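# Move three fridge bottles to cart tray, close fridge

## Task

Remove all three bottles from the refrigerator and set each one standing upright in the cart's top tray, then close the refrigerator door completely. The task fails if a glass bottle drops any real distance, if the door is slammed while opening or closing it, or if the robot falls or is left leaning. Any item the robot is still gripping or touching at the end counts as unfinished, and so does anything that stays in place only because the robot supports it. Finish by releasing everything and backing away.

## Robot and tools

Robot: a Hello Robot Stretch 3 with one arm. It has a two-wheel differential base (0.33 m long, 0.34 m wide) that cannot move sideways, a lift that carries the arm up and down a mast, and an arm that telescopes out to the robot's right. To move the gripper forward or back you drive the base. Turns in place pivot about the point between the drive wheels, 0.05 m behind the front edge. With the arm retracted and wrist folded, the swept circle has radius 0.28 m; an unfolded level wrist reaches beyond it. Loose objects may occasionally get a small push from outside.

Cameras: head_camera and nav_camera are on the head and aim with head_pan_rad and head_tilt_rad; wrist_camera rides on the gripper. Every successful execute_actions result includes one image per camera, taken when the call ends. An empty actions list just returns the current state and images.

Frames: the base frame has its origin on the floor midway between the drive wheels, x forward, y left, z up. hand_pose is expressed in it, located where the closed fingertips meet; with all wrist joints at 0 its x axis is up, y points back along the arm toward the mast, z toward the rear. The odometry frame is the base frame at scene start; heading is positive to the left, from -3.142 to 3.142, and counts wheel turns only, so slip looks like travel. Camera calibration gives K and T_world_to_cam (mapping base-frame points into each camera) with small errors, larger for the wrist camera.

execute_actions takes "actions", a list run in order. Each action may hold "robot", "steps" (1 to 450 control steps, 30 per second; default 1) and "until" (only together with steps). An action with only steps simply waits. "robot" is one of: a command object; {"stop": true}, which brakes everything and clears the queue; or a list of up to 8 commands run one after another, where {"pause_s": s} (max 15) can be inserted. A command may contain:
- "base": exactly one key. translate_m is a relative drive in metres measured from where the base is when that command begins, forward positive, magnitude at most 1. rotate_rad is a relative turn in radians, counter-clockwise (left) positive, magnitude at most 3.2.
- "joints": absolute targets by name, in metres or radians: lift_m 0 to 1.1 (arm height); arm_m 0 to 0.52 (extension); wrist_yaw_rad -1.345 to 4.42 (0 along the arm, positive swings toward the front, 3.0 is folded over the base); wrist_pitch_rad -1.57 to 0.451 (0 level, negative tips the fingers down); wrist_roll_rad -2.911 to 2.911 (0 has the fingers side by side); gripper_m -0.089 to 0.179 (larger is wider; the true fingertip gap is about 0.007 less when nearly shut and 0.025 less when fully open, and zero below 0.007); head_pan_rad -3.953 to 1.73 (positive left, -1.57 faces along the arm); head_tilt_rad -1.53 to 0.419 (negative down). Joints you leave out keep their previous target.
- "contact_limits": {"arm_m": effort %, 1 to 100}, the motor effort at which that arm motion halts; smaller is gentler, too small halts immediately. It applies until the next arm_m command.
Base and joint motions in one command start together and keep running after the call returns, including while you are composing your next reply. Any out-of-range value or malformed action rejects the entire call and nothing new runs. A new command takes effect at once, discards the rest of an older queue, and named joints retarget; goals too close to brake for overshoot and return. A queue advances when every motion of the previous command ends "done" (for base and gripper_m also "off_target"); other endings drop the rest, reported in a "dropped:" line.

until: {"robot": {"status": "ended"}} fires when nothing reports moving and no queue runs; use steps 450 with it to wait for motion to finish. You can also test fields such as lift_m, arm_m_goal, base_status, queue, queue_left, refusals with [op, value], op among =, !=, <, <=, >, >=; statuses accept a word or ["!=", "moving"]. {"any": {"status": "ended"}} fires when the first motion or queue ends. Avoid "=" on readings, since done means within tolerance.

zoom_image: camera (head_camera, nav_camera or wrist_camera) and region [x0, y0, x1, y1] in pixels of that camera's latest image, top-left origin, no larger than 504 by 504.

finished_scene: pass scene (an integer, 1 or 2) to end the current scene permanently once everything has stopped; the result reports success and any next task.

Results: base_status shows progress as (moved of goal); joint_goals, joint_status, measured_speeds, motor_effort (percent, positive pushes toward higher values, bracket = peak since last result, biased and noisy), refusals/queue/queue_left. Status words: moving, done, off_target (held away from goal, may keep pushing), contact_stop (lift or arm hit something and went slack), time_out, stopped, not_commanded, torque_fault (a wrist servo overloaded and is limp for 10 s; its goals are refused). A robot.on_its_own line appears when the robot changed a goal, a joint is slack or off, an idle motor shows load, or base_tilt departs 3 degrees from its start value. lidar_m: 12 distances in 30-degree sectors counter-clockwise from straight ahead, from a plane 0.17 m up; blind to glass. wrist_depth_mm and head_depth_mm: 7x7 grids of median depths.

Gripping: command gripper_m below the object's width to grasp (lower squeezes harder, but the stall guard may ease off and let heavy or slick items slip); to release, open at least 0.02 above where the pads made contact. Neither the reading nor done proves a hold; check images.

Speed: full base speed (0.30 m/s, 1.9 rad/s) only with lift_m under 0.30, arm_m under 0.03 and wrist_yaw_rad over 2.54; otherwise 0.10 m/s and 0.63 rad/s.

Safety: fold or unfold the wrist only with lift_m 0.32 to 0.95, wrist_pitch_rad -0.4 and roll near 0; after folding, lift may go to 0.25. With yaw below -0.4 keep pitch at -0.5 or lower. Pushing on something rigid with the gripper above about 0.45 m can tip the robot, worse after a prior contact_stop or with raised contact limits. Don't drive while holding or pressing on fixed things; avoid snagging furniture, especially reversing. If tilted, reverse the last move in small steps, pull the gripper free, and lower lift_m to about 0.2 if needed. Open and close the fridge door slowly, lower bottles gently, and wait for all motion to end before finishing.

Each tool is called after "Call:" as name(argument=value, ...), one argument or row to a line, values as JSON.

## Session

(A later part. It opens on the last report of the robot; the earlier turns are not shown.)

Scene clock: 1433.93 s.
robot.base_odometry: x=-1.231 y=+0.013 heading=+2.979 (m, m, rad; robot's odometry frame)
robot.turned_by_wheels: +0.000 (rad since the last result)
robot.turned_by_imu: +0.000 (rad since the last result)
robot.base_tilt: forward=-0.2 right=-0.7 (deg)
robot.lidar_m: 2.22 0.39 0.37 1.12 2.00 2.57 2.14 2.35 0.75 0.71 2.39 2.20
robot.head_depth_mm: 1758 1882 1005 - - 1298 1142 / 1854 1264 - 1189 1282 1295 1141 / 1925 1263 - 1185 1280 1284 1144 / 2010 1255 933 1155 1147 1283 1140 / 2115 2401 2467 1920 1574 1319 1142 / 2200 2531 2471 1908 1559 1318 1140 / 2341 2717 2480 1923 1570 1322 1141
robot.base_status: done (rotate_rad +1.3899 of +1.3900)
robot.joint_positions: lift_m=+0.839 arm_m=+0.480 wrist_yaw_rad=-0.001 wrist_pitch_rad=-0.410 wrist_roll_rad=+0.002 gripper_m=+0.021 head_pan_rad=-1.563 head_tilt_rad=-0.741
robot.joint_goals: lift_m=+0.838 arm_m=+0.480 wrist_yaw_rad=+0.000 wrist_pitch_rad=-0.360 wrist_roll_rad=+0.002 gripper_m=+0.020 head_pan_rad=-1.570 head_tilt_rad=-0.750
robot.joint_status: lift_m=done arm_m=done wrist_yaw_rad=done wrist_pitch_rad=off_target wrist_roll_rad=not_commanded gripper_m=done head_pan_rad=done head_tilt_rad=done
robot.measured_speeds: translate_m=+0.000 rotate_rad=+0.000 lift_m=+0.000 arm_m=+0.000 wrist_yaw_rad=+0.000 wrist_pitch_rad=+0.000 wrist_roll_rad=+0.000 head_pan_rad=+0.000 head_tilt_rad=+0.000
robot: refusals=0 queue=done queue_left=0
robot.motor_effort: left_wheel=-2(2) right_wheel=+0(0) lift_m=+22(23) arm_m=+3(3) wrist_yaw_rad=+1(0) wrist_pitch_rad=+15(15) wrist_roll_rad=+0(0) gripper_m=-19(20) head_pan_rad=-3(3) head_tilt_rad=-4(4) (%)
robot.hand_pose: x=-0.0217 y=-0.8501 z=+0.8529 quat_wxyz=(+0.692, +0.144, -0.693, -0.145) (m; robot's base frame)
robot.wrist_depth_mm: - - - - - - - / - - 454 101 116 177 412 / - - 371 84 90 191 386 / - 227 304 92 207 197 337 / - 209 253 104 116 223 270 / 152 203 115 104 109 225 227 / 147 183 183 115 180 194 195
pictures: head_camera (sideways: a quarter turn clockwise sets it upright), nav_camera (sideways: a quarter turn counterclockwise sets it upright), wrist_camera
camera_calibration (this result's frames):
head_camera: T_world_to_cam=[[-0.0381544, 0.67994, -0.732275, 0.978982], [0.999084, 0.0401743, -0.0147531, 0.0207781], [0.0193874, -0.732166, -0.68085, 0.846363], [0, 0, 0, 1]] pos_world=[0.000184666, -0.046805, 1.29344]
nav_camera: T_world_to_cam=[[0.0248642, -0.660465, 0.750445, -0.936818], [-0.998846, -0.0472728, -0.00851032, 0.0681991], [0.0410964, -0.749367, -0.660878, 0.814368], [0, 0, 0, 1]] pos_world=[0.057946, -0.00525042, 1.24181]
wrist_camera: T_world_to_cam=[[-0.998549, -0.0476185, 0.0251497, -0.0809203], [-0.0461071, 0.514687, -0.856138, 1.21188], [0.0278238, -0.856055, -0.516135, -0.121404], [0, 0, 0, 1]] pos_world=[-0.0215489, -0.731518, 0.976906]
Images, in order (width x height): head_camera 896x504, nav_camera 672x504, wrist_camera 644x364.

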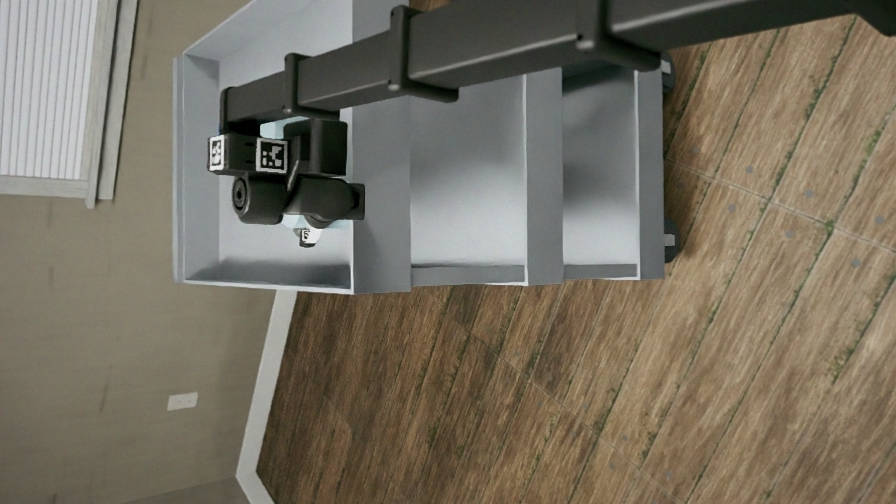

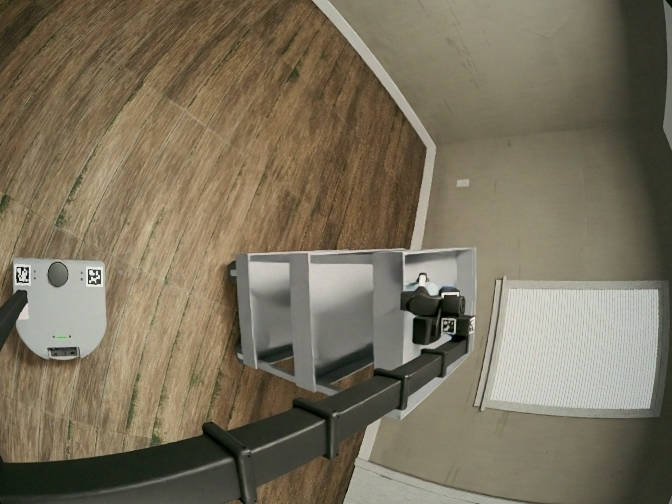

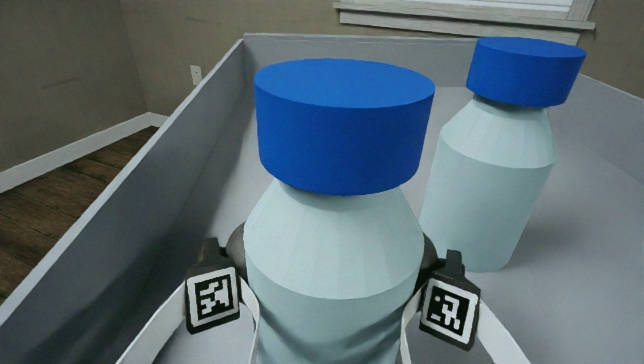

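Call:
execute_actions(
  actions=[
    {"robot":{"joints":{"lift_m":0.828}},"steps":60,"until":{"robot":{"lift_m_status":["!=","moving"]}}},
    {"steps":6},
  ],
)

Scene clock: 1440.57 s.
robot.base_odometry: x=-1.231 y=+0.013 heading=+2.979 (m, m, rad; robot's odometry frame)
robot.turned_by_wheels: +0.000 (rad since the last result)
robot.turned_by_imu: +0.000 (rad since the last result)
robot.base_tilt: forward=-0.2 right=-0.7 (deg)
robot.lidar_m: 2.22 0.39 0.37 1.11 2.00 2.58 2.15 2.35 0.75 0.71 2.40 2.20
robot.head_depth_mm: 1767 1887 989 - - 1294 1139 / 1840 1253 - 1193 1279 1301 1136 / 1911 1263 - 1192 1286 1293 1149 / 2019 1250 947 1151 1143 1293 1147 / 2136 2412 2490 1925 1557 1315 1144 / 2226 2531 2483 1922 1569 1326 1136 / 2367 2668 2478 1920 1565 1323 1140
robot.base_status: done (rotate_rad +1.3899 of +1.3900)
robot.joint_positions: lift_m=+0.829 arm_m=+0.480 wrist_yaw_rad=-0.001 wrist_pitch_rad=-0.396 wrist_roll_rad=+0.002 gripper_m=+0.021 head_pan_rad=-1.563 head_tilt_rad=-0.741
robot.joint_goals: lift_m=+0.828 arm_m=+0.480 wrist_yaw_rad=+0.000 wrist_pitch_rad=-0.360 wrist_roll_rad=+0.002 gripper_m=+0.020 head_pan_rad=-1.570 head_tilt_rad=-0.750
robot.joint_status: lift_m=done arm_m=done wrist_yaw_rad=done wrist_pitch_rad=off_target wrist_roll_rad=not_commanded gripper_m=done head_pan_rad=done head_tilt_rad=done
robot.measured_speeds: translate_m=+0.000 rotate_rad=+0.000 lift_m=+0.000 arm_m=+0.000 wrist_yaw_rad=+0.000 wrist_pitch_rad=+0.000 wrist_roll_rad=+0.000 head_pan_rad=+0.000 head_tilt_rad=+0.000
robot: refusals=0 queue=done queue_left=0
robot.motor_effort: left_wheel=-1(2) right_wheel=+0(0) lift_m=+19(21) arm_m=+3(3) wrist_yaw_rad=+1(1) wrist_pitch_rad=+10(15) wrist_roll_rad=+0(0) gripper_m=-19(19) head_pan_rad=-3(3) head_tilt_rad=-4(4) (%)
robot.hand_pose: x=-0.0217 y=-0.8519 z=+0.8464 quat_wxyz=(+0.693, +0.139, -0.694, -0.140) (m; robot's base frame)
robot.wrist_depth_mm: - - - - - - - / - - 451 100 114 177 412 / - - 362 84 90 186 389 / - 226 303 92 205 195 333 / - 209 246 103 115 218 265 / 151 197 115 103 109 218 222 / 147 176 177 115 175 187 188
pictures: head_camera (sideways: a quarter turn clockwise sets it upright), nav_camera (sideways: a quarter turn counterclockwise sets it upright), wrist_camera
camera_calibration (this result's frames):
head_camera: T_world_to_cam=[[-0.0381546, 0.679942, -0.732273, 0.97898], [0.999084, 0.0401746, -0.014753, 0.020778], [0.0193876, -0.732165, -0.680852, 0.846366], [0, 0, 0, 1]] pos_world=[0.000184677, -0.046805, 1.29344]
nav_camera: T_world_to_cam=[[0.0248643, -0.660467, 0.750443, -0.936815], [-0.998846, -0.047273, -0.00851044, 0.0681992], [0.0410966, -0.749366, -0.66088, 0.814371], [0, 0, 0, 1]] pos_world=[0.057946, -0.00525024, 1.24181]
wrist_camera: T_world_to_cam=[[-0.998548, -0.0472527, 0.0258572, -0.0811274], [-0.0461244, 0.502166, -0.86354, 1.20275], [0.0278199, -0.863479, -0.503617, -0.143258], [0, 0, 0, 1]] pos_world=[-0.0215483, -0.731512, 0.968569]
Images, in order (width x height): head_camera 896x504, nav_camera 672x504, wrist_camera 644x364.

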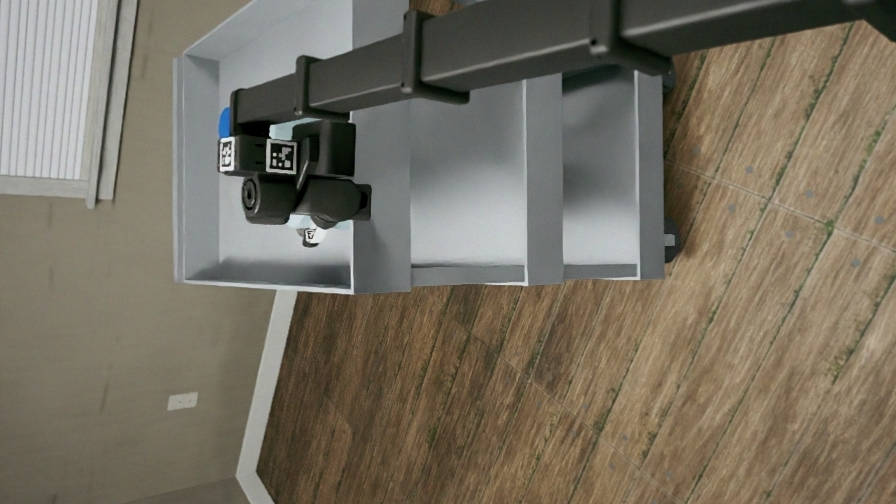

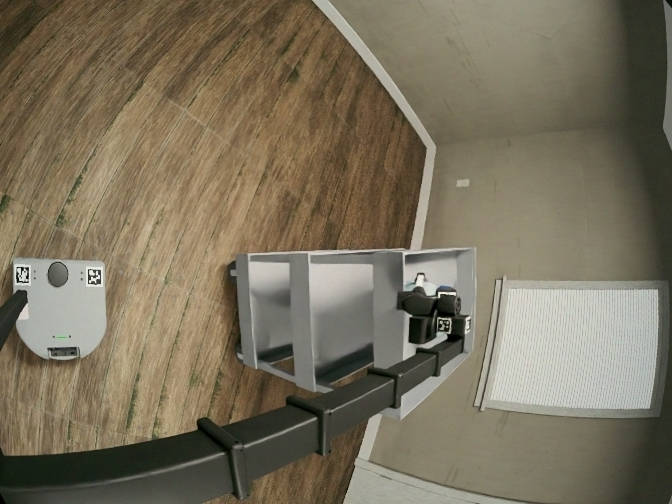

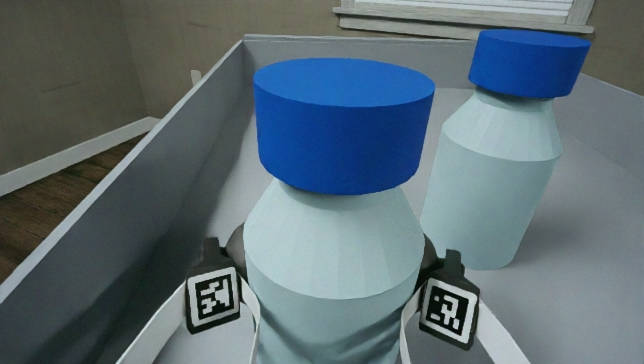

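Call:
execute_actions(
  actions=[
    {"robot":{"joints":{"gripper_m":0.11,"wrist_pitch_rad":-0.40}},"steps":60,"until":{"robot":{"status":"ended"}}},
  ],
)

Scene clock: 1448.27 s.
robot.base_odometry: x=-1.231 y=+0.013 heading=+2.979 (m, m, rad; robot's odometry frame)
robot.turned_by_wheels: +0.000 (rad since the last result)
robot.turned_by_imu: +0.000 (rad since the last result)
robot.base_tilt: forward=-0.2 right=-0.7 (deg)
robot.lidar_m: 2.22 0.39 0.37 1.11 2.00 2.58 2.15 2.35 0.75 0.71 2.39 2.20
robot.head_depth_mm: 1764 1871 985 - - 1296 1141 / 1837 1258 - 1186 1289 1279 1141 / 1909 1266 - 1186 1279 1300 1139 / 2003 1256 928 1149 1140 1284 1139 / 2106 2376 2462 1922 1567 1318 1141 / 2230 2547 2478 1911 1571 1322 1142 / 2363 2687 2501 1929 1562 1319 1136
robot.base_status: done (rotate_rad +1.3899 of +1.3900)
robot.joint_positions: lift_m=+0.829 arm_m=+0.480 wrist_yaw_rad=-0.001 wrist_pitch_rad=-0.413 wrist_roll_rad=+0.002 gripper_m=+0.110 head_pan_rad=-1.563 head_tilt_rad=-0.741
robot.joint_goals: lift_m=+0.828 arm_m=+0.480 wrist_yaw_rad=+0.000 wrist_pitch_rad=-0.400 wrist_roll_rad=+0.002 gripper_m=+0.110 head_pan_rad=-1.570 head_tilt_rad=-0.750
robot.joint_status: lift_m=done arm_m=done wrist_yaw_rad=done wrist_pitch_rad=done wrist_roll_rad=not_commanded gripper_m=done head_pan_rad=done head_tilt_rad=done
robot.measured_speeds: translate_m=+0.000 rotate_rad=+0.000 lift_m=+0.000 arm_m=+0.000 wrist_yaw_rad=+0.000 wrist_pitch_rad=+0.000 wrist_roll_rad=+0.000 head_pan_rad=+0.000 head_tilt_rad=+0.000
robot: refusals=0 queue=done queue_left=0
robot.motor_effort: left_wheel=-2(2) right_wheel=+0(0) lift_m=+19(19) arm_m=+3(3) wrist_yaw_rad=+0(1) wrist_pitch_rad=+4(11) wrist_roll_rad=+0(0) gripper_m=+0(81) head_pan_rad=-3(3) head_tilt_rad=-4(4) (%)
robot.hand_pose: x=-0.0217 y=-0.8498 z=+0.8425 quat_wxyz=(+0.692, +0.145, -0.692, -0.146) (m; robot's base frame)
robot.wrist_depth_mm: - - - - - 552 - / - - 386 89 101 180 408 / - - 352 86 94 185 372 / - 225 301 102 210 197 324 / 160 208 237 105 116 221 258 / 151 181 194 107 120 217 214 / 143 172 173 122 177 175 185
pictures: head_camera (sideways: a quarter turn clockwise sets it upright), nav_camera (sideways: a quarter turn counterclockwise sets it upright), wrist_camera
camera_calibration (this result's frames):
head_camera: T_world_to_cam=[[-0.0381562, 0.680038, -0.732184, 0.978864], [0.999084, 0.0401779, -0.0147487, 0.0207724], [0.0193879, -0.732075, -0.680948, 0.846491], [0, 0, 0, 1]] pos_world=[0.00018473, -0.0468039, 1.29343]
nav_camera: T_world_to_cam=[[0.0248659, -0.660565, 0.750357, -0.936703], [-0.998846, -0.0472732, -0.00851564, 0.068206], [0.0410969, -0.749279, -0.660978, 0.814498], [0, 0, 0, 1]] pos_world=[0.0579459, -0.00524231, 1.24181]
wrist_camera: T_world_to_cam=[[-0.998538, -0.0477768, 0.0252702, -0.0808816], [-0.0463611, 0.516801, -0.854849, 1.20349], [0.0277823, -0.854771, -0.51826, -0.123673], [0, 0, 0, 1]] pos_world=[-0.0215325, -0.73154, 0.96675]
Images, in order (width x height): head_camera 896x504, nav_camera 672x504, wrist_camera 644x364.

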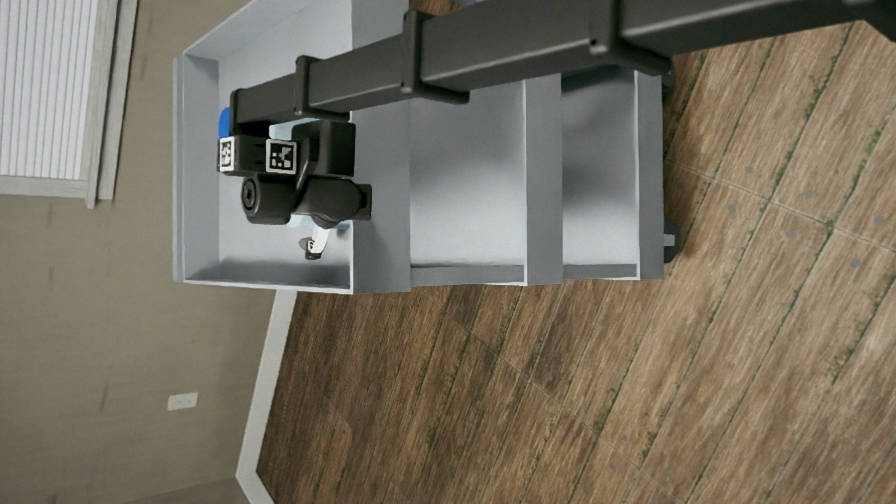

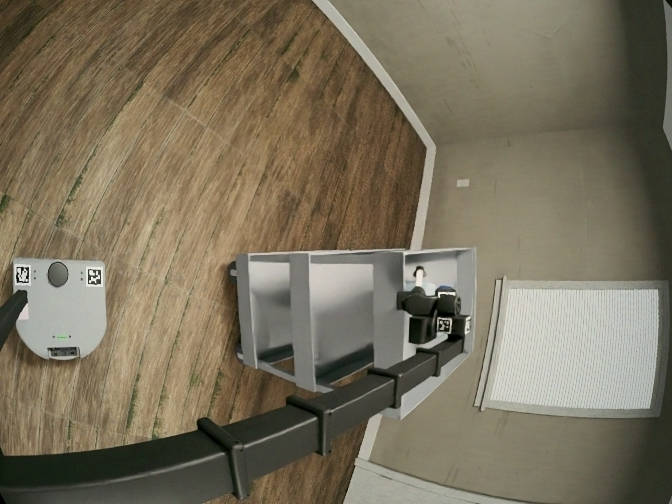

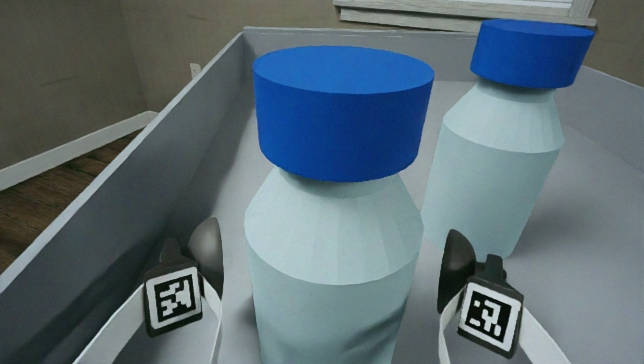

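Call:
execute_actions(
  actions=[
    {"robot":{"joints":{"lift_m":0.93}},"steps":60,"until":{"robot":{"lift_m":[">",0.89]}}},
    {"robot":{"joints":{"arm_m":0.0}},"steps":120,"until":{"robot":{"arm_m":["<",0.30]}}},
    {"robot":[{"base":{"rotate_rad":-1.406}},{"base":{"translate_m":-0.642},"joints":{"gripper_m":0.16,"lift_m":0.963}},{"base":{"rotate_rad":-2.154}}],"steps":450,"until":{"robot":{"status":"ended"}}},
  ],
)

Scene clock: 1494.10 s.
robot.base_odometry: x=-1.230 y=-0.629 heading=-0.581 (m, m, rad; robot's odometry frame)
robot.turned_by_wheels: -3.560 (rad since the last result)
robot.turned_by_imu: -3.628 (rad since the last result)
robot.base_tilt: forward=-0.2 right=-0.7 (deg)
robot.lidar_m: 2.24 2.03 2.85 1.39 1.37 0.45 0.43 0.44 0.59 0.49 0.49 1.42
robot.head_depth_mm: 742 841 719 605 - - - / 742 842 719 615 - - 1099 / 744 742 719 603 - - - / 748 830 718 614 965 1172 1111 / 666 680 664 592 744 928 1119 / 387 432 489 575 774 1293 1142 / 375 425 1097 1328 1503 1312 1146
robot.base_status: done (rotate_rad -2.1539 of -2.1540)
robot.joint_positions: lift_m=+0.962 arm_m=+0.001 wrist_yaw_rad=-0.001 wrist_pitch_rad=-0.414 wrist_roll_rad=+0.002 gripper_m=+0.160 head_pan_rad=-1.563 head_tilt_rad=-0.741
robot.joint_goals: lift_m=+0.963 arm_m=+0.000 wrist_yaw_rad=+0.000 wrist_pitch_rad=-0.400 wrist_roll_rad=+0.002 gripper_m=+0.160 head_pan_rad=-1.570 head_tilt_rad=-0.750
robot.joint_status: lift_m=done arm_m=done wrist_yaw_rad=done wrist_pitch_rad=done wrist_roll_rad=not_commanded gripper_m=done head_pan_rad=done head_tilt_rad=done
robot.measured_speeds: translate_m=+0.000 rotate_rad=+0.000 lift_m=+0.000 arm_m=+0.000 wrist_yaw_rad=+0.000 wrist_pitch_rad=+0.000 wrist_roll_rad=+0.000 head_pan_rad=+0.000 head_tilt_rad=+0.000
robot: refusals=0 queue=done queue_left=0
robot.motor_effort: left_wheel=+2(6) right_wheel=-2(6) lift_m=+56(58) arm_m=-4(5) wrist_yaw_rad=+0(0) wrist_pitch_rad=+4(4) wrist_roll_rad=+0(0) gripper_m=+0(86) head_pan_rad=-3(2) head_tilt_rad=-4(3) (%)
robot.hand_pose: x=-0.0217 y=-0.3706 z=+0.9759 quat_wxyz=(+0.692, +0.145, -0.692, -0.146) (m; robot's base frame)
robot.wrist_depth_mm: 205 218 439 581 597 598 426 / 221 229 447 514 616 581 427 / 252 247 391 411 420 434 404 / 919 266 313 317 324 328 334 / - 289 468 840 823 623 405 / - - 474 717 722 690 399 / - 399 482 608 616 605 393
pictures: head_camera (sideways: a quarter turn clockwise sets it upright), nav_camera (sideways: a quarter turn counterclockwise sets it upright), wrist_camera
camera_calibration (this result's frames):
head_camera: T_world_to_cam=[[-0.0381464, 0.680044, -0.732179, 0.978857], [0.999084, 0.0401636, -0.0147485, 0.0207721], [0.0193773, -0.732071, -0.680953, 0.846498], [0, 0, 0, 1]] pos_world=[0.000184054, -0.0468038, 1.29343]
nav_camera: T_world_to_cam=[[0.0248565, -0.660571, 0.750352, -0.936696], [-0.998846, -0.0472587, -0.00851593, 0.0682064], [0.041086, -0.749275, -0.660984, 0.814506], [0, 0, 0, 1]] pos_world=[0.0579458, -0.00524261, 1.24181]
wrist_camera: T_world_to_cam=[[-0.998518, -0.0482391, 0.0252037, -0.0613645], [-0.0465818, 0.517944, -0.854145, 1.06957], [0.0281491, -0.854053, -0.519423, 0.35652], [0, 0, 0, 1]] pos_world=[-0.0214867, -0.252451, 1.1003]
Images, in order (width x height): head_camera 896x504, nav_camera 672x504, wrist_camera 644x364.

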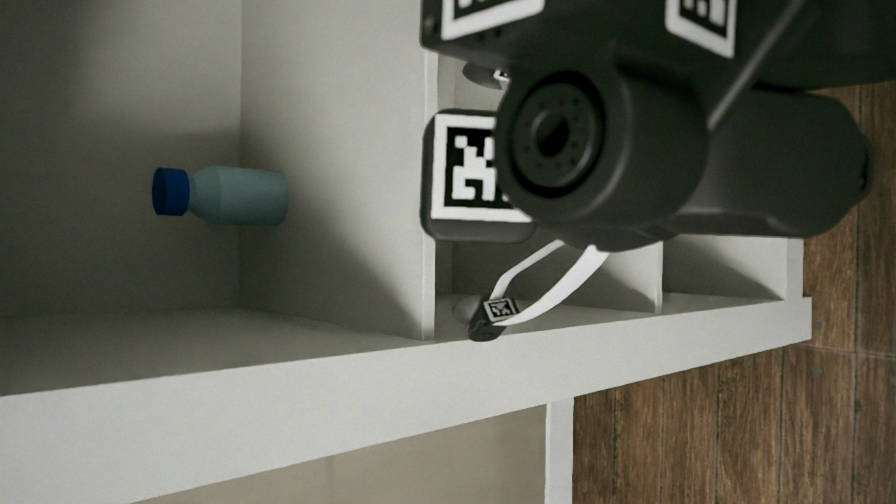

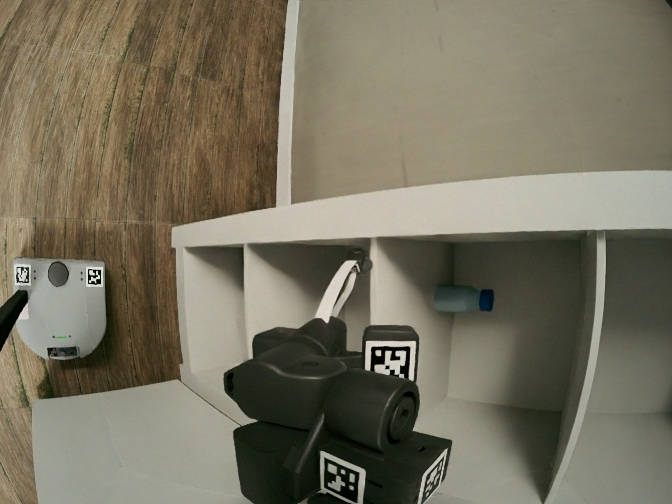

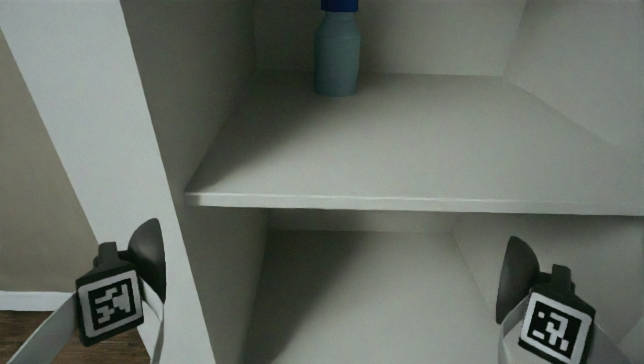

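Call:
execute_actions(
  actions=[
    {"robot":{"joints":{"arm_m":0.32}},"steps":150,"until":{"robot":{"status":"ended"}}},
  ],
)

Scene clock: 1525.23 s.
robot.base_odometry: x=-1.230 y=-0.629 heading=-0.581 (m, m, rad; robot's odometry frame)
robot.turned_by_wheels: +0.000 (rad since the last result)
robot.turned_by_imu: +0.000 (rad since the last result)
robot.base_tilt: forward=-0.2 right=-0.7 (deg)
robot.lidar_m: 2.24 2.03 2.85 1.39 1.37 0.45 0.43 0.44 0.59 0.49 0.49 1.42
robot.head_depth_mm: 740 - 689 1016 942 1114 1095 / 741 - 676 1055 939 1170 1097 / 745 - 662 1054 945 1168 1100 / 746 832 690 1058 940 1163 1107 / 664 678 662 605 745 926 1115 / 387 431 488 575 772 1293 1138 / 374 424 1099 1320 1514 1321 1141
robot.base_status: done (rotate_rad -2.1539 of -2.1540)
robot.joint_positions: lift_m=+0.962 arm_m=+0.320 wrist_yaw_rad=-0.001 wrist_pitch_rad=-0.414 wrist_roll_rad=+0.002 gripper_m=+0.160 head_pan_rad=-1.563 head_tilt_rad=-0.741
robot.joint_goals: lift_m=+0.963 arm_m=+0.320 wrist_yaw_rad=+0.000 wrist_pitch_rad=-0.400 wrist_roll_rad=+0.002 gripper_m=+0.160 head_pan_rad=-1.570 head_tilt_rad=-0.750
robot.joint_status: lift_m=done arm_m=done wrist_yaw_rad=done wrist_pitch_rad=done wrist_roll_rad=not_commanded gripper_m=done head_pan_rad=done head_tilt_rad=done
robot.measured_speeds: translate_m=+0.000 rotate_rad=+0.000 lift_m=+0.000 arm_m=+0.000 wrist_yaw_rad=+0.000 wrist_pitch_rad=+0.000 wrist_roll_rad=+0.000 head_pan_rad=+0.000 head_tilt_rad=+0.000
robot: refusals=0 queue=done queue_left=0
robot.motor_effort: left_wheel=+2(2) right_wheel=-2(2) lift_m=+55(55) arm_m=+3(3) wrist_yaw_rad=+0(0) wrist_pitch_rad=+4(4) wrist_roll_rad=+0(0) gripper_m=+0(0) head_pan_rad=-3(3) head_tilt_rad=-4(4) (%)
robot.hand_pose: x=-0.0217 y=-0.6896 z=+0.9759 quat_wxyz=(+0.692, +0.145, -0.692, -0.146) (m; robot's base frame)
robot.wrist_depth_mm: 173 242 310 302 308 312 314 / 173 243 335 207 338 336 339 / 174 245 360 215 368 366 365 / 175 246 313 235 319 323 330 / 176 234 253 249 260 263 266 / 172 - 212 214 218 219 222 / - 180 184 186 187 187 196
pictures: head_camera (sideways: a quarter turn clockwise sets it upright), nav_camera (sideways: a quarter turn counterclockwise sets it upright), wrist_camera
camera_calibration (this result's frames):
head_camera: T_world_to_cam=[[-0.0381464, 0.680044, -0.732179, 0.978857], [0.999084, 0.0401634, -0.0147485, 0.0207721], [0.0193772, -0.732071, -0.680953, 0.846498], [0, 0, 0, 1]] pos_world=[0.000184049, -0.0468038, 1.29343]
nav_camera: T_world_to_cam=[[0.0248564, -0.660571, 0.750352, -0.936696], [-0.998846, -0.0472586, -0.00851593, 0.0682064], [0.041086, -0.749275, -0.660983, 0.814505], [0, 0, 0, 1]] pos_world=[0.0579458, -0.00524262, 1.24181]
wrist_camera: T_world_to_cam=[[-0.998518, -0.048239, 0.0252037, -0.0767556], [-0.0465818, 0.517944, -0.854145, 1.23483], [0.0281491, -0.854053, -0.519423, 0.0840275], [0, 0, 0, 1]] pos_world=[-0.0214867, -0.571509, 1.1003]
Images, in order (width x height): head_camera 896x504, nav_camera 672x504, wrist_camera 644x364.

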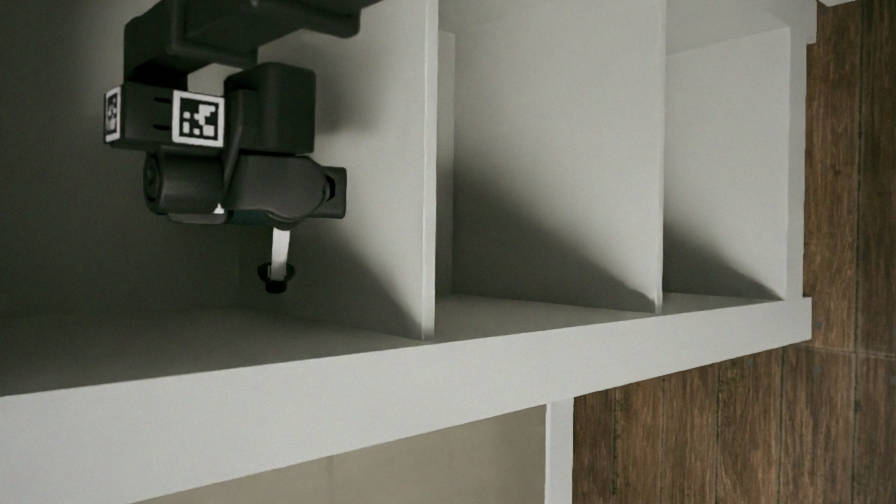

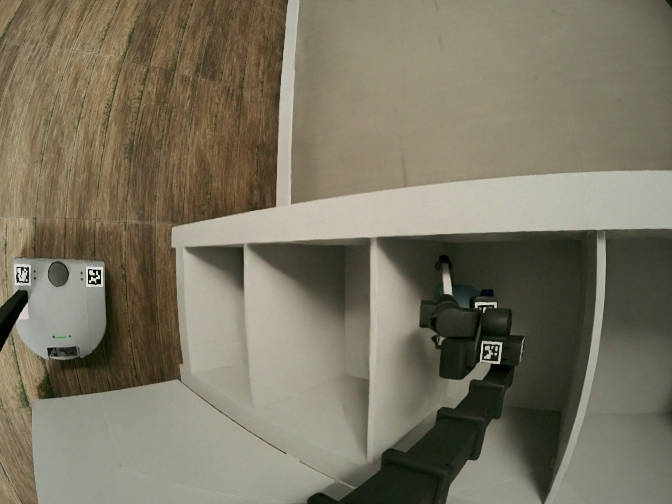

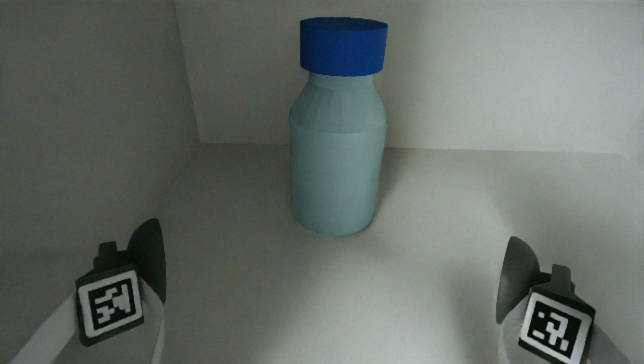

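Call:
execute_actions(
  actions=[
    {"robot":{"joints":{"arm_m":0.441}},"steps":90,"until":{"robot":{"status":"ended"}}},
  ],
)

Scene clock: 1538.27 s.
robot.base_odometry: x=-1.230 y=-0.629 heading=-0.581 (m, m, rad; robot's odometry frame)
robot.turned_by_wheels: +0.000 (rad since the last result)
robot.turned_by_imu: +0.000 (rad since the last result)
robot.base_tilt: forward=-0.2 right=-0.7 (deg)
robot.lidar_m: 2.24 2.02 2.85 1.39 1.37 0.45 0.43 0.44 0.59 0.49 0.49 1.42
robot.head_depth_mm: 727 - 690 1015 942 1117 1096 / 727 860 721 1054 946 1162 1096 / 732 - 718 1053 945 1164 1103 / 744 829 719 1052 939 1172 1105 / 664 680 663 605 746 928 1118 / 386 432 487 576 770 1289 1144 / 374 424 1071 1323 1505 1321 1140
robot.base_status: done (rotate_rad -2.1539 of -2.1540)
robot.joint_positions: lift_m=+0.962 arm_m=+0.441 wrist_yaw_rad=-0.001 wrist_pitch_rad=-0.414 wrist_roll_rad=+0.002 gripper_m=+0.160 head_pan_rad=-1.563 head_tilt_rad=-0.741
robot.joint_goals: lift_m=+0.963 arm_m=+0.441 wrist_yaw_rad=+0.000 wrist_pitch_rad=-0.400 wrist_roll_rad=+0.002 gripper_m=+0.160 head_pan_rad=-1.570 head_tilt_rad=-0.750
robot.joint_status: lift_m=done arm_m=done wrist_yaw_rad=done wrist_pitch_rad=done wrist_roll_rad=not_commanded gripper_m=done head_pan_rad=done head_tilt_rad=done
robot.measured_speeds: translate_m=+0.000 rotate_rad=+0.000 lift_m=+0.000 arm_m=+0.000 wrist_yaw_rad=+0.000 wrist_pitch_rad=+0.000 wrist_roll_rad=+0.000 head_pan_rad=+0.000 head_tilt_rad=+0.000
robot: refusals=0 queue=done queue_left=0
robot.motor_effort: left_wheel=+1(2) right_wheel=-2(2) lift_m=+56(55) arm_m=+3(3) wrist_yaw_rad=+0(0) wrist_pitch_rad=+4(4) wrist_roll_rad=+0(0) gripper_m=+0(0) head_pan_rad=-3(3) head_tilt_rad=-4(4) (%)
robot.hand_pose: x=-0.0217 y=-0.8106 z=+0.9759 quat_wxyz=(+0.692, +0.145, -0.692, -0.146) (m; robot's base frame)
robot.wrist_depth_mm: 180 200 200 201 201 200 200 / 180 218 218 106 120 217 218 / 181 232 236 87 91 237 237 / 182 251 262 96 250 261 263 / 183 240 244 108 120 262 265 / 179 - 207 110 127 218 222 / - 180 184 125 177 188 195
pictures: head_camera (sideways: a quarter turn clockwise sets it upright), nav_camera (sideways: a quarter turn counterclockwise sets it upright), wrist_camera
camera_calibration (this result's frames):
head_camera: T_world_to_cam=[[-0.0381464, 0.680044, -0.732179, 0.978857], [0.999084, 0.0401634, -0.0147485, 0.0207721], [0.0193772, -0.732071, -0.680953, 0.846498], [0, 0, 0, 1]] pos_world=[0.000184049, -0.0468038, 1.29343]
nav_camera: T_world_to_cam=[[0.0248564, -0.660571, 0.750352, -0.936696], [-0.998846, -0.0472586, -0.00851593, 0.0682064], [0.041086, -0.749275, -0.660983, 0.814505], [0, 0, 0, 1]] pos_world=[0.0579458, -0.00524262, 1.24181]
wrist_camera: T_world_to_cam=[[-0.998518, -0.0482389, 0.0252037, -0.0825925], [-0.0465817, 0.517944, -0.854145, 1.2975], [0.0281489, -0.854053, -0.519423, -0.0193154], [0, 0, 0, 1]] pos_world=[-0.0214867, -0.692512, 1.1003]
Images, in order (width x height): head_camera 896x504, nav_camera 672x504, wrist_camera 644x364.

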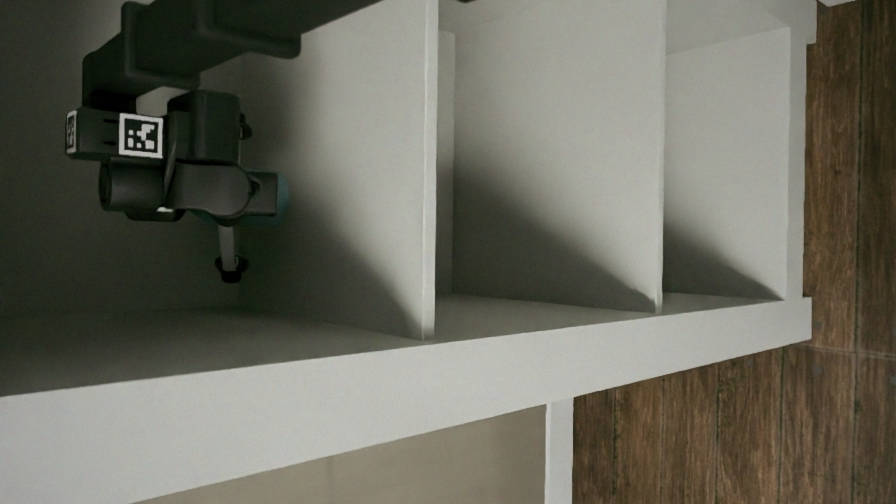

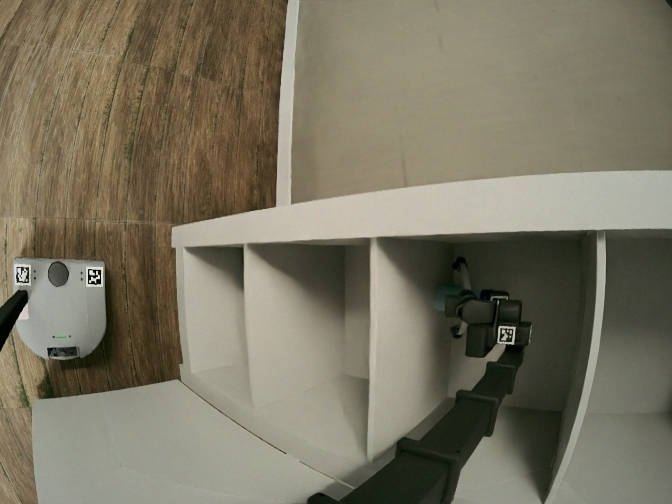

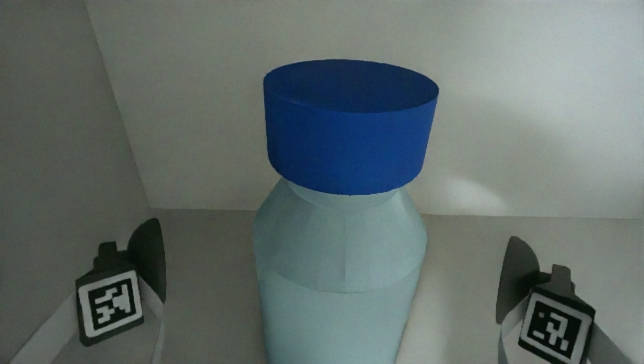

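Call:
execute_actions(
  actions=[
    {"robot":{"joints":{"gripper_m":0.02}},"steps":60,"until":{"robot":{"status":"ended"}}},
    {"steps":8},
    {"robot":{"joints":{"lift_m":0.995,"wrist_pitch_rad":-0.36}},"steps":45,"until":{"robot":{"lift_m_status":["!=","moving"]}}},
    {"steps":8},
  ],
)

Scene clock: 1546.97 s.
robot.base_odometry: x=-1.230 y=-0.629 heading=-0.581 (m, m, rad; robot's odometry frame)
robot.turned_by_wheels: +0.000 (rad since the last result)
robot.turned_by_imu: +0.000 (rad since the last result)
robot.base_tilt: forward=-0.2 right=-0.7 (deg)
robot.lidar_m: 2.24 2.03 2.85 1.39 1.37 0.45 0.43 0.44 0.59 0.49 0.49 1.42
robot.head_depth_mm: 717 855 720 1016 941 1118 1101 / 721 868 716 1054 943 1163 1105 / 720 - 718 1056 941 1165 1096 / 745 827 718 1056 939 1161 1116 / 663 680 663 606 745 924 1117 / 386 431 488 575 769 1292 1141 / 374 424 1075 1310 1505 1325 1139
robot.base_status: done (rotate_rad -2.1540 of -2.1540)
robot.joint_positions: lift_m=+0.994 arm_m=+0.441 wrist_yaw_rad=-0.002 wrist_pitch_rad=-0.419 wrist_roll_rad=+0.002 gripper_m=+0.021 head_pan_rad=-1.563 head_tilt_rad=-0.741
robot.joint_goals: lift_m=+0.995 arm_m=+0.441 wrist_yaw_rad=+0.000 wrist_pitch_rad=-0.360 wrist_roll_rad=+0.002 gripper_m=+0.020 head_pan_rad=-1.570 head_tilt_rad=-0.750
robot.joint_status: lift_m=done arm_m=done wrist_yaw_rad=done wrist_pitch_rad=off_target wrist_roll_rad=not_commanded gripper_m=done head_pan_rad=done head_tilt_rad=done
robot.measured_speeds: translate_m=+0.000 rotate_rad=+0.000 lift_m=+0.000 arm_m=+0.000 wrist_yaw_rad=+0.000 wrist_pitch_rad=+0.000 wrist_roll_rad=+0.000 head_pan_rad=+0.000 head_tilt_rad=+0.000
robot: refusals=0 queue=dropped queue_left=0
robot.motor_effort: left_wheel=+1(1) right_wheel=-1(1) lift_m=+59(62) arm_m=+2(3) wrist_yaw_rad=+1(2) wrist_pitch_rad=+17(18) wrist_roll_rad=+0(0) gripper_m=-19(95) head_pan_rad=-3(3) head_tilt_rad=-4(4) (%)
robot.hand_pose: x=-0.0220 y=-0.8101 z=+1.0067 quat_wxyz=(+0.691, +0.146, -0.692, -0.148) (m; robot's base frame)
robot.wrist_depth_mm: 179 200 201 199 200 201 201 / 181 218 213 99 113 219 219 / 181 233 238 84 90 239 240 / 183 251 263 92 253 262 263 / 184 259 279 104 116 286 290 / 184 240 116 104 109 256 258 / 185 212 209 116 206 220 223
pictures: head_camera (sideways: a quarter turn clockwise sets it upright), nav_camera (sideways: a quarter turn counterclockwise sets it upright), wrist_camera
camera_calibration (this result's frames):
head_camera: T_world_to_cam=[[-0.0381465, 0.680044, -0.732179, 0.978857], [0.999084, 0.0401637, -0.0147485, 0.0207721], [0.0193774, -0.732071, -0.680953, 0.846498], [0, 0, 0, 1]] pos_world=[0.00018406, -0.0468038, 1.29343]
nav_camera: T_world_to_cam=[[0.0248565, -0.660571, 0.750352, -0.936696], [-0.998846, -0.0472588, -0.00851593, 0.0682064], [0.0410861, -0.749275, -0.660983, 0.814505], [0, 0, 0, 1]] pos_world=[0.0579458, -0.00524261, 1.24181]
wrist_camera: T_world_to_cam=[[-0.998597, -0.0466894, 0.0249791, -0.0822382], [-0.0457095, 0.521946, -0.851753, 1.3244], [0.0267302, -0.8517, -0.523348, 0.00296957], [0, 0, 0, 1]] pos_world=[-0.0216648, -0.692573, 1.13167]
Images, in order (width x height): head_camera 896x504, nav_camera 672x504, wrist_camera 644x364.

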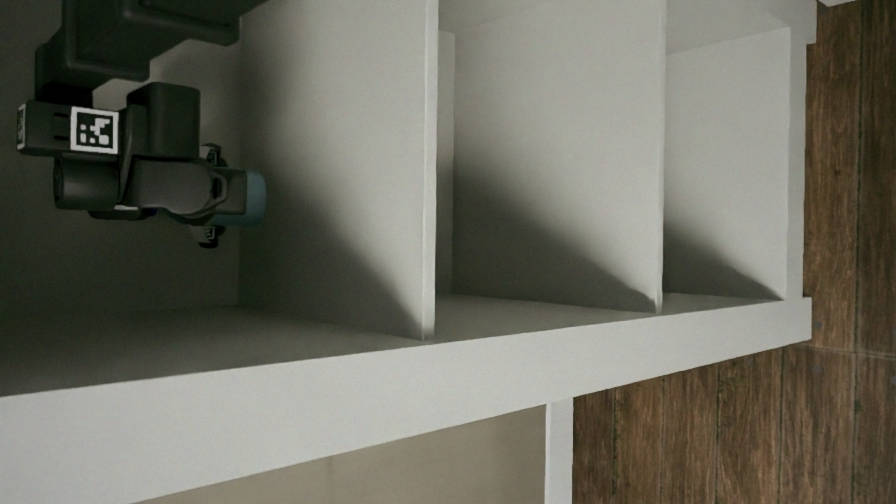

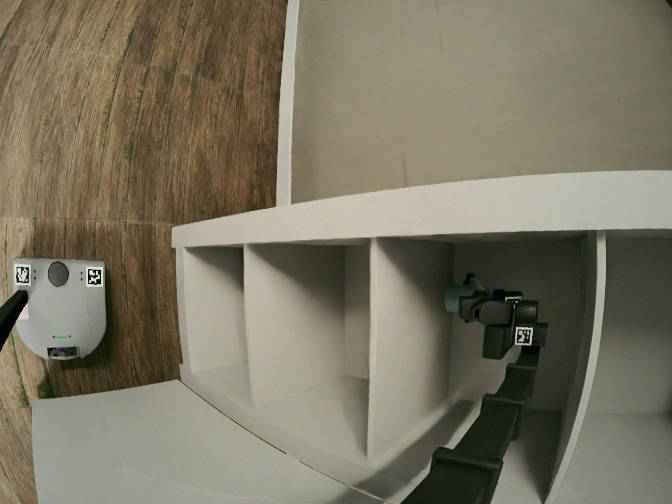

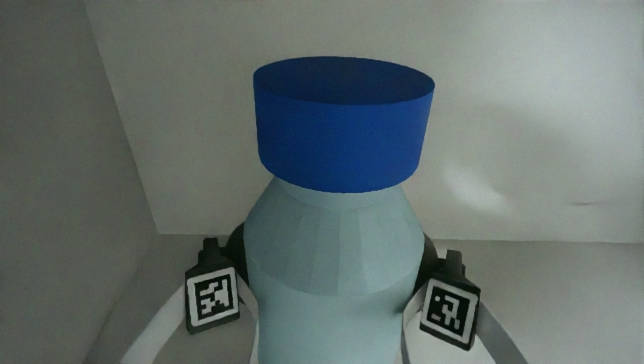

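Call:
execute_actions(
  actions=[
    {"robot":{"joints":{"arm_m":0.0}},"steps":200,"until":{"robot":{"arm_m":["<",0.04]}}},
    {"robot":[{"base":{"rotate_rad":1.828},"joints":{"lift_m":0.945}},{"base":{"translate_m":0.633}},{"base":{"rotate_rad":1.734}}],"steps":450,"until":{"robot":{"status":"ended"}}},
  ],
)

Scene clock: 1597.67 s.
robot.base_odometry: x=-1.028 y=-0.029 heading=+2.981 (m, m, rad; robot's odometry frame)
robot.turned_by_wheels: +3.562 (rad since the last result)
robot.turned_by_imu: +3.631 (rad since the last result)
robot.base_tilt: forward=-0.2 right=-0.7 (deg)
robot.lidar_m: 2.41 0.52 0.76 1.12 2.09 2.38 1.94 2.28 2.11 0.73 0.75 2.39
robot.head_depth_mm: 1715 1900 2137 1956 - - - / 1791 1979 2113 1834 - - - / 1854 1269 964 386 - - - / 1931 1272 930 1184 1315 1295 1118 / 2050 1273 877 1192 1314 1296 1143 / 2150 2332 920 1116 1397 1320 1139 / 2282 2651 2479 1909 1563 1316 1141
robot.base_status: done (rotate_rad +1.7339 of +1.7340)
robot.joint_positions: lift_m=+0.945 arm_m=+0.001 wrist_yaw_rad=-0.001 wrist_pitch_rad=-0.418 wrist_roll_rad=+0.002 gripper_m=+0.021 head_pan_rad=-1.563 head_tilt_rad=-0.741
robot.joint_goals: lift_m=+0.945 arm_m=+0.000 wrist_yaw_rad=+0.000 wrist_pitch_rad=-0.360 wrist_roll_rad=+0.002 gripper_m=+0.020 head_pan_rad=-1.570 head_tilt_rad=-0.750
robot.joint_status: lift_m=done arm_m=done wrist_yaw_rad=done wrist_pitch_rad=off_target wrist_roll_rad=not_commanded gripper_m=done head_pan_rad=done head_tilt_rad=done
robot.measured_speeds: translate_m=+0.000 rotate_rad=+0.000 lift_m=+0.000 arm_m=+0.000 wrist_yaw_rad=+0.000 wrist_pitch_rad=+0.000 wrist_roll_rad=+0.000 head_pan_rad=+0.000 head_tilt_rad=+0.000
robot: refusals=0 queue=done queue_left=0
robot.motor_effort: left_wheel=-1(6) right_wheel=+0(3) lift_m=+24(60) arm_m=-5(4) wrist_yaw_rad=+0(1) wrist_pitch_rad=+17(17) wrist_roll_rad=+0(0) gripper_m=-20(20) head_pan_rad=-2(3) head_tilt_rad=-4(4) (%)
robot.hand_pose: x=-0.0217 y=-0.3700 z=+0.9581 quat_wxyz=(+0.691, +0.147, -0.692, -0.148) (m; robot's base frame)
robot.wrist_depth_mm: - - - - - - - / - - 576 99 113 - - / - 638 530 84 91 - - / - - 897 92 - - - / - - 785 104 116 - - / - - 116 104 109 - - / - - 952 116 - - -
pictures: head_camera (sideways: a quarter turn clockwise sets it upright), nav_camera (sideways: a quarter turn counterclockwise sets it upright), wrist_camera
camera_calibration (this result's frames):
head_camera: T_world_to_cam=[[-0.0381465, 0.680045, -0.732177, 0.978856], [0.999084, 0.0401636, -0.0147484, 0.020772], [0.0193773, -0.73207, -0.680954, 0.846499], [0, 0, 0, 1]] pos_world=[0.000184054, -0.0468038, 1.29343]
nav_camera: T_world_to_cam=[[0.0248565, -0.660572, 0.750351, -0.936695], [-0.998846, -0.0472587, -0.008516, 0.0682065], [0.041086, -0.749274, -0.660985, 0.814507], [0, 0, 0, 1]] pos_world=[0.0579458, -0.00524251, 1.24181]
wrist_camera: T_world_to_cam=[[-0.99853, -0.0480826, 0.0250107, -0.0607082], [-0.0464516, 0.521485, -0.851995, 1.05337], [0.0279235, -0.851905, -0.522952, 0.351901], [0, 0, 0, 1]] pos_world=[-0.0215143, -0.252451, 1.08301]
Images, in order (width x height): head_camera 896x504, nav_camera 672x504, wrist_camera 644x364.

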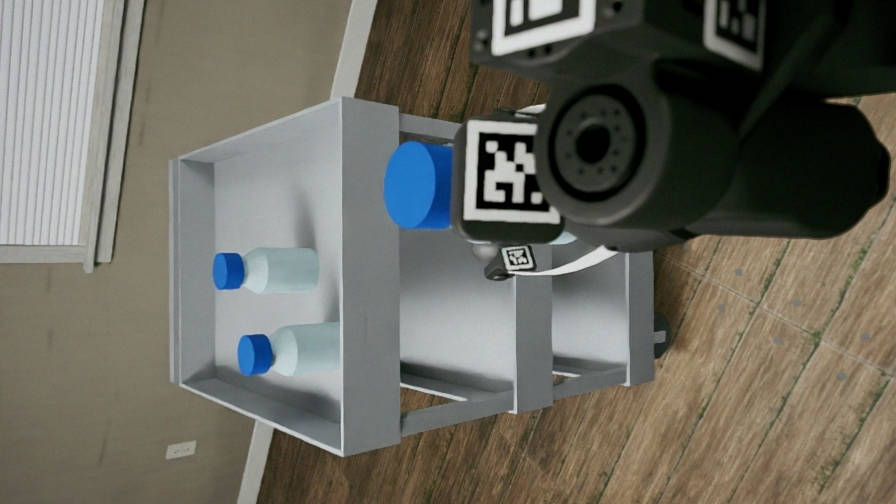

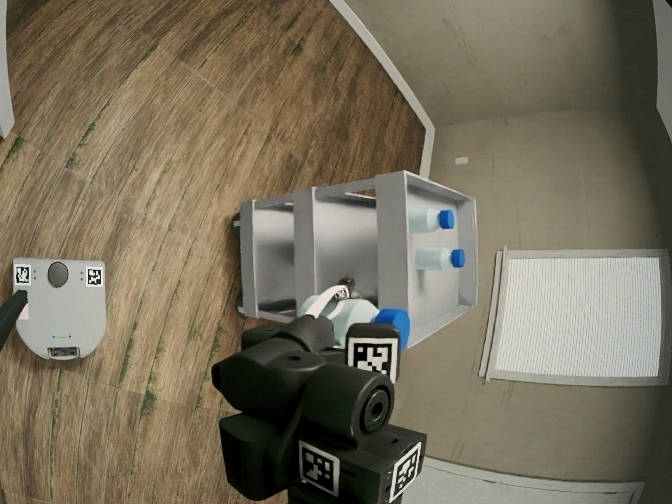

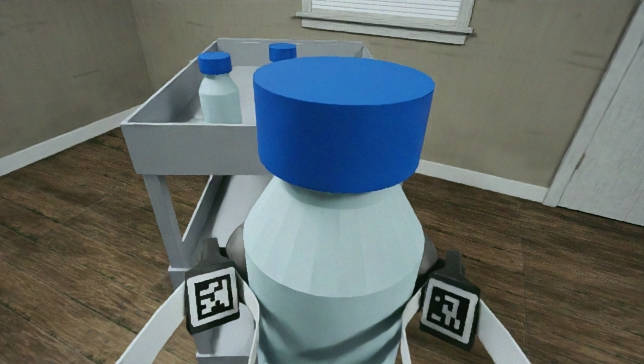

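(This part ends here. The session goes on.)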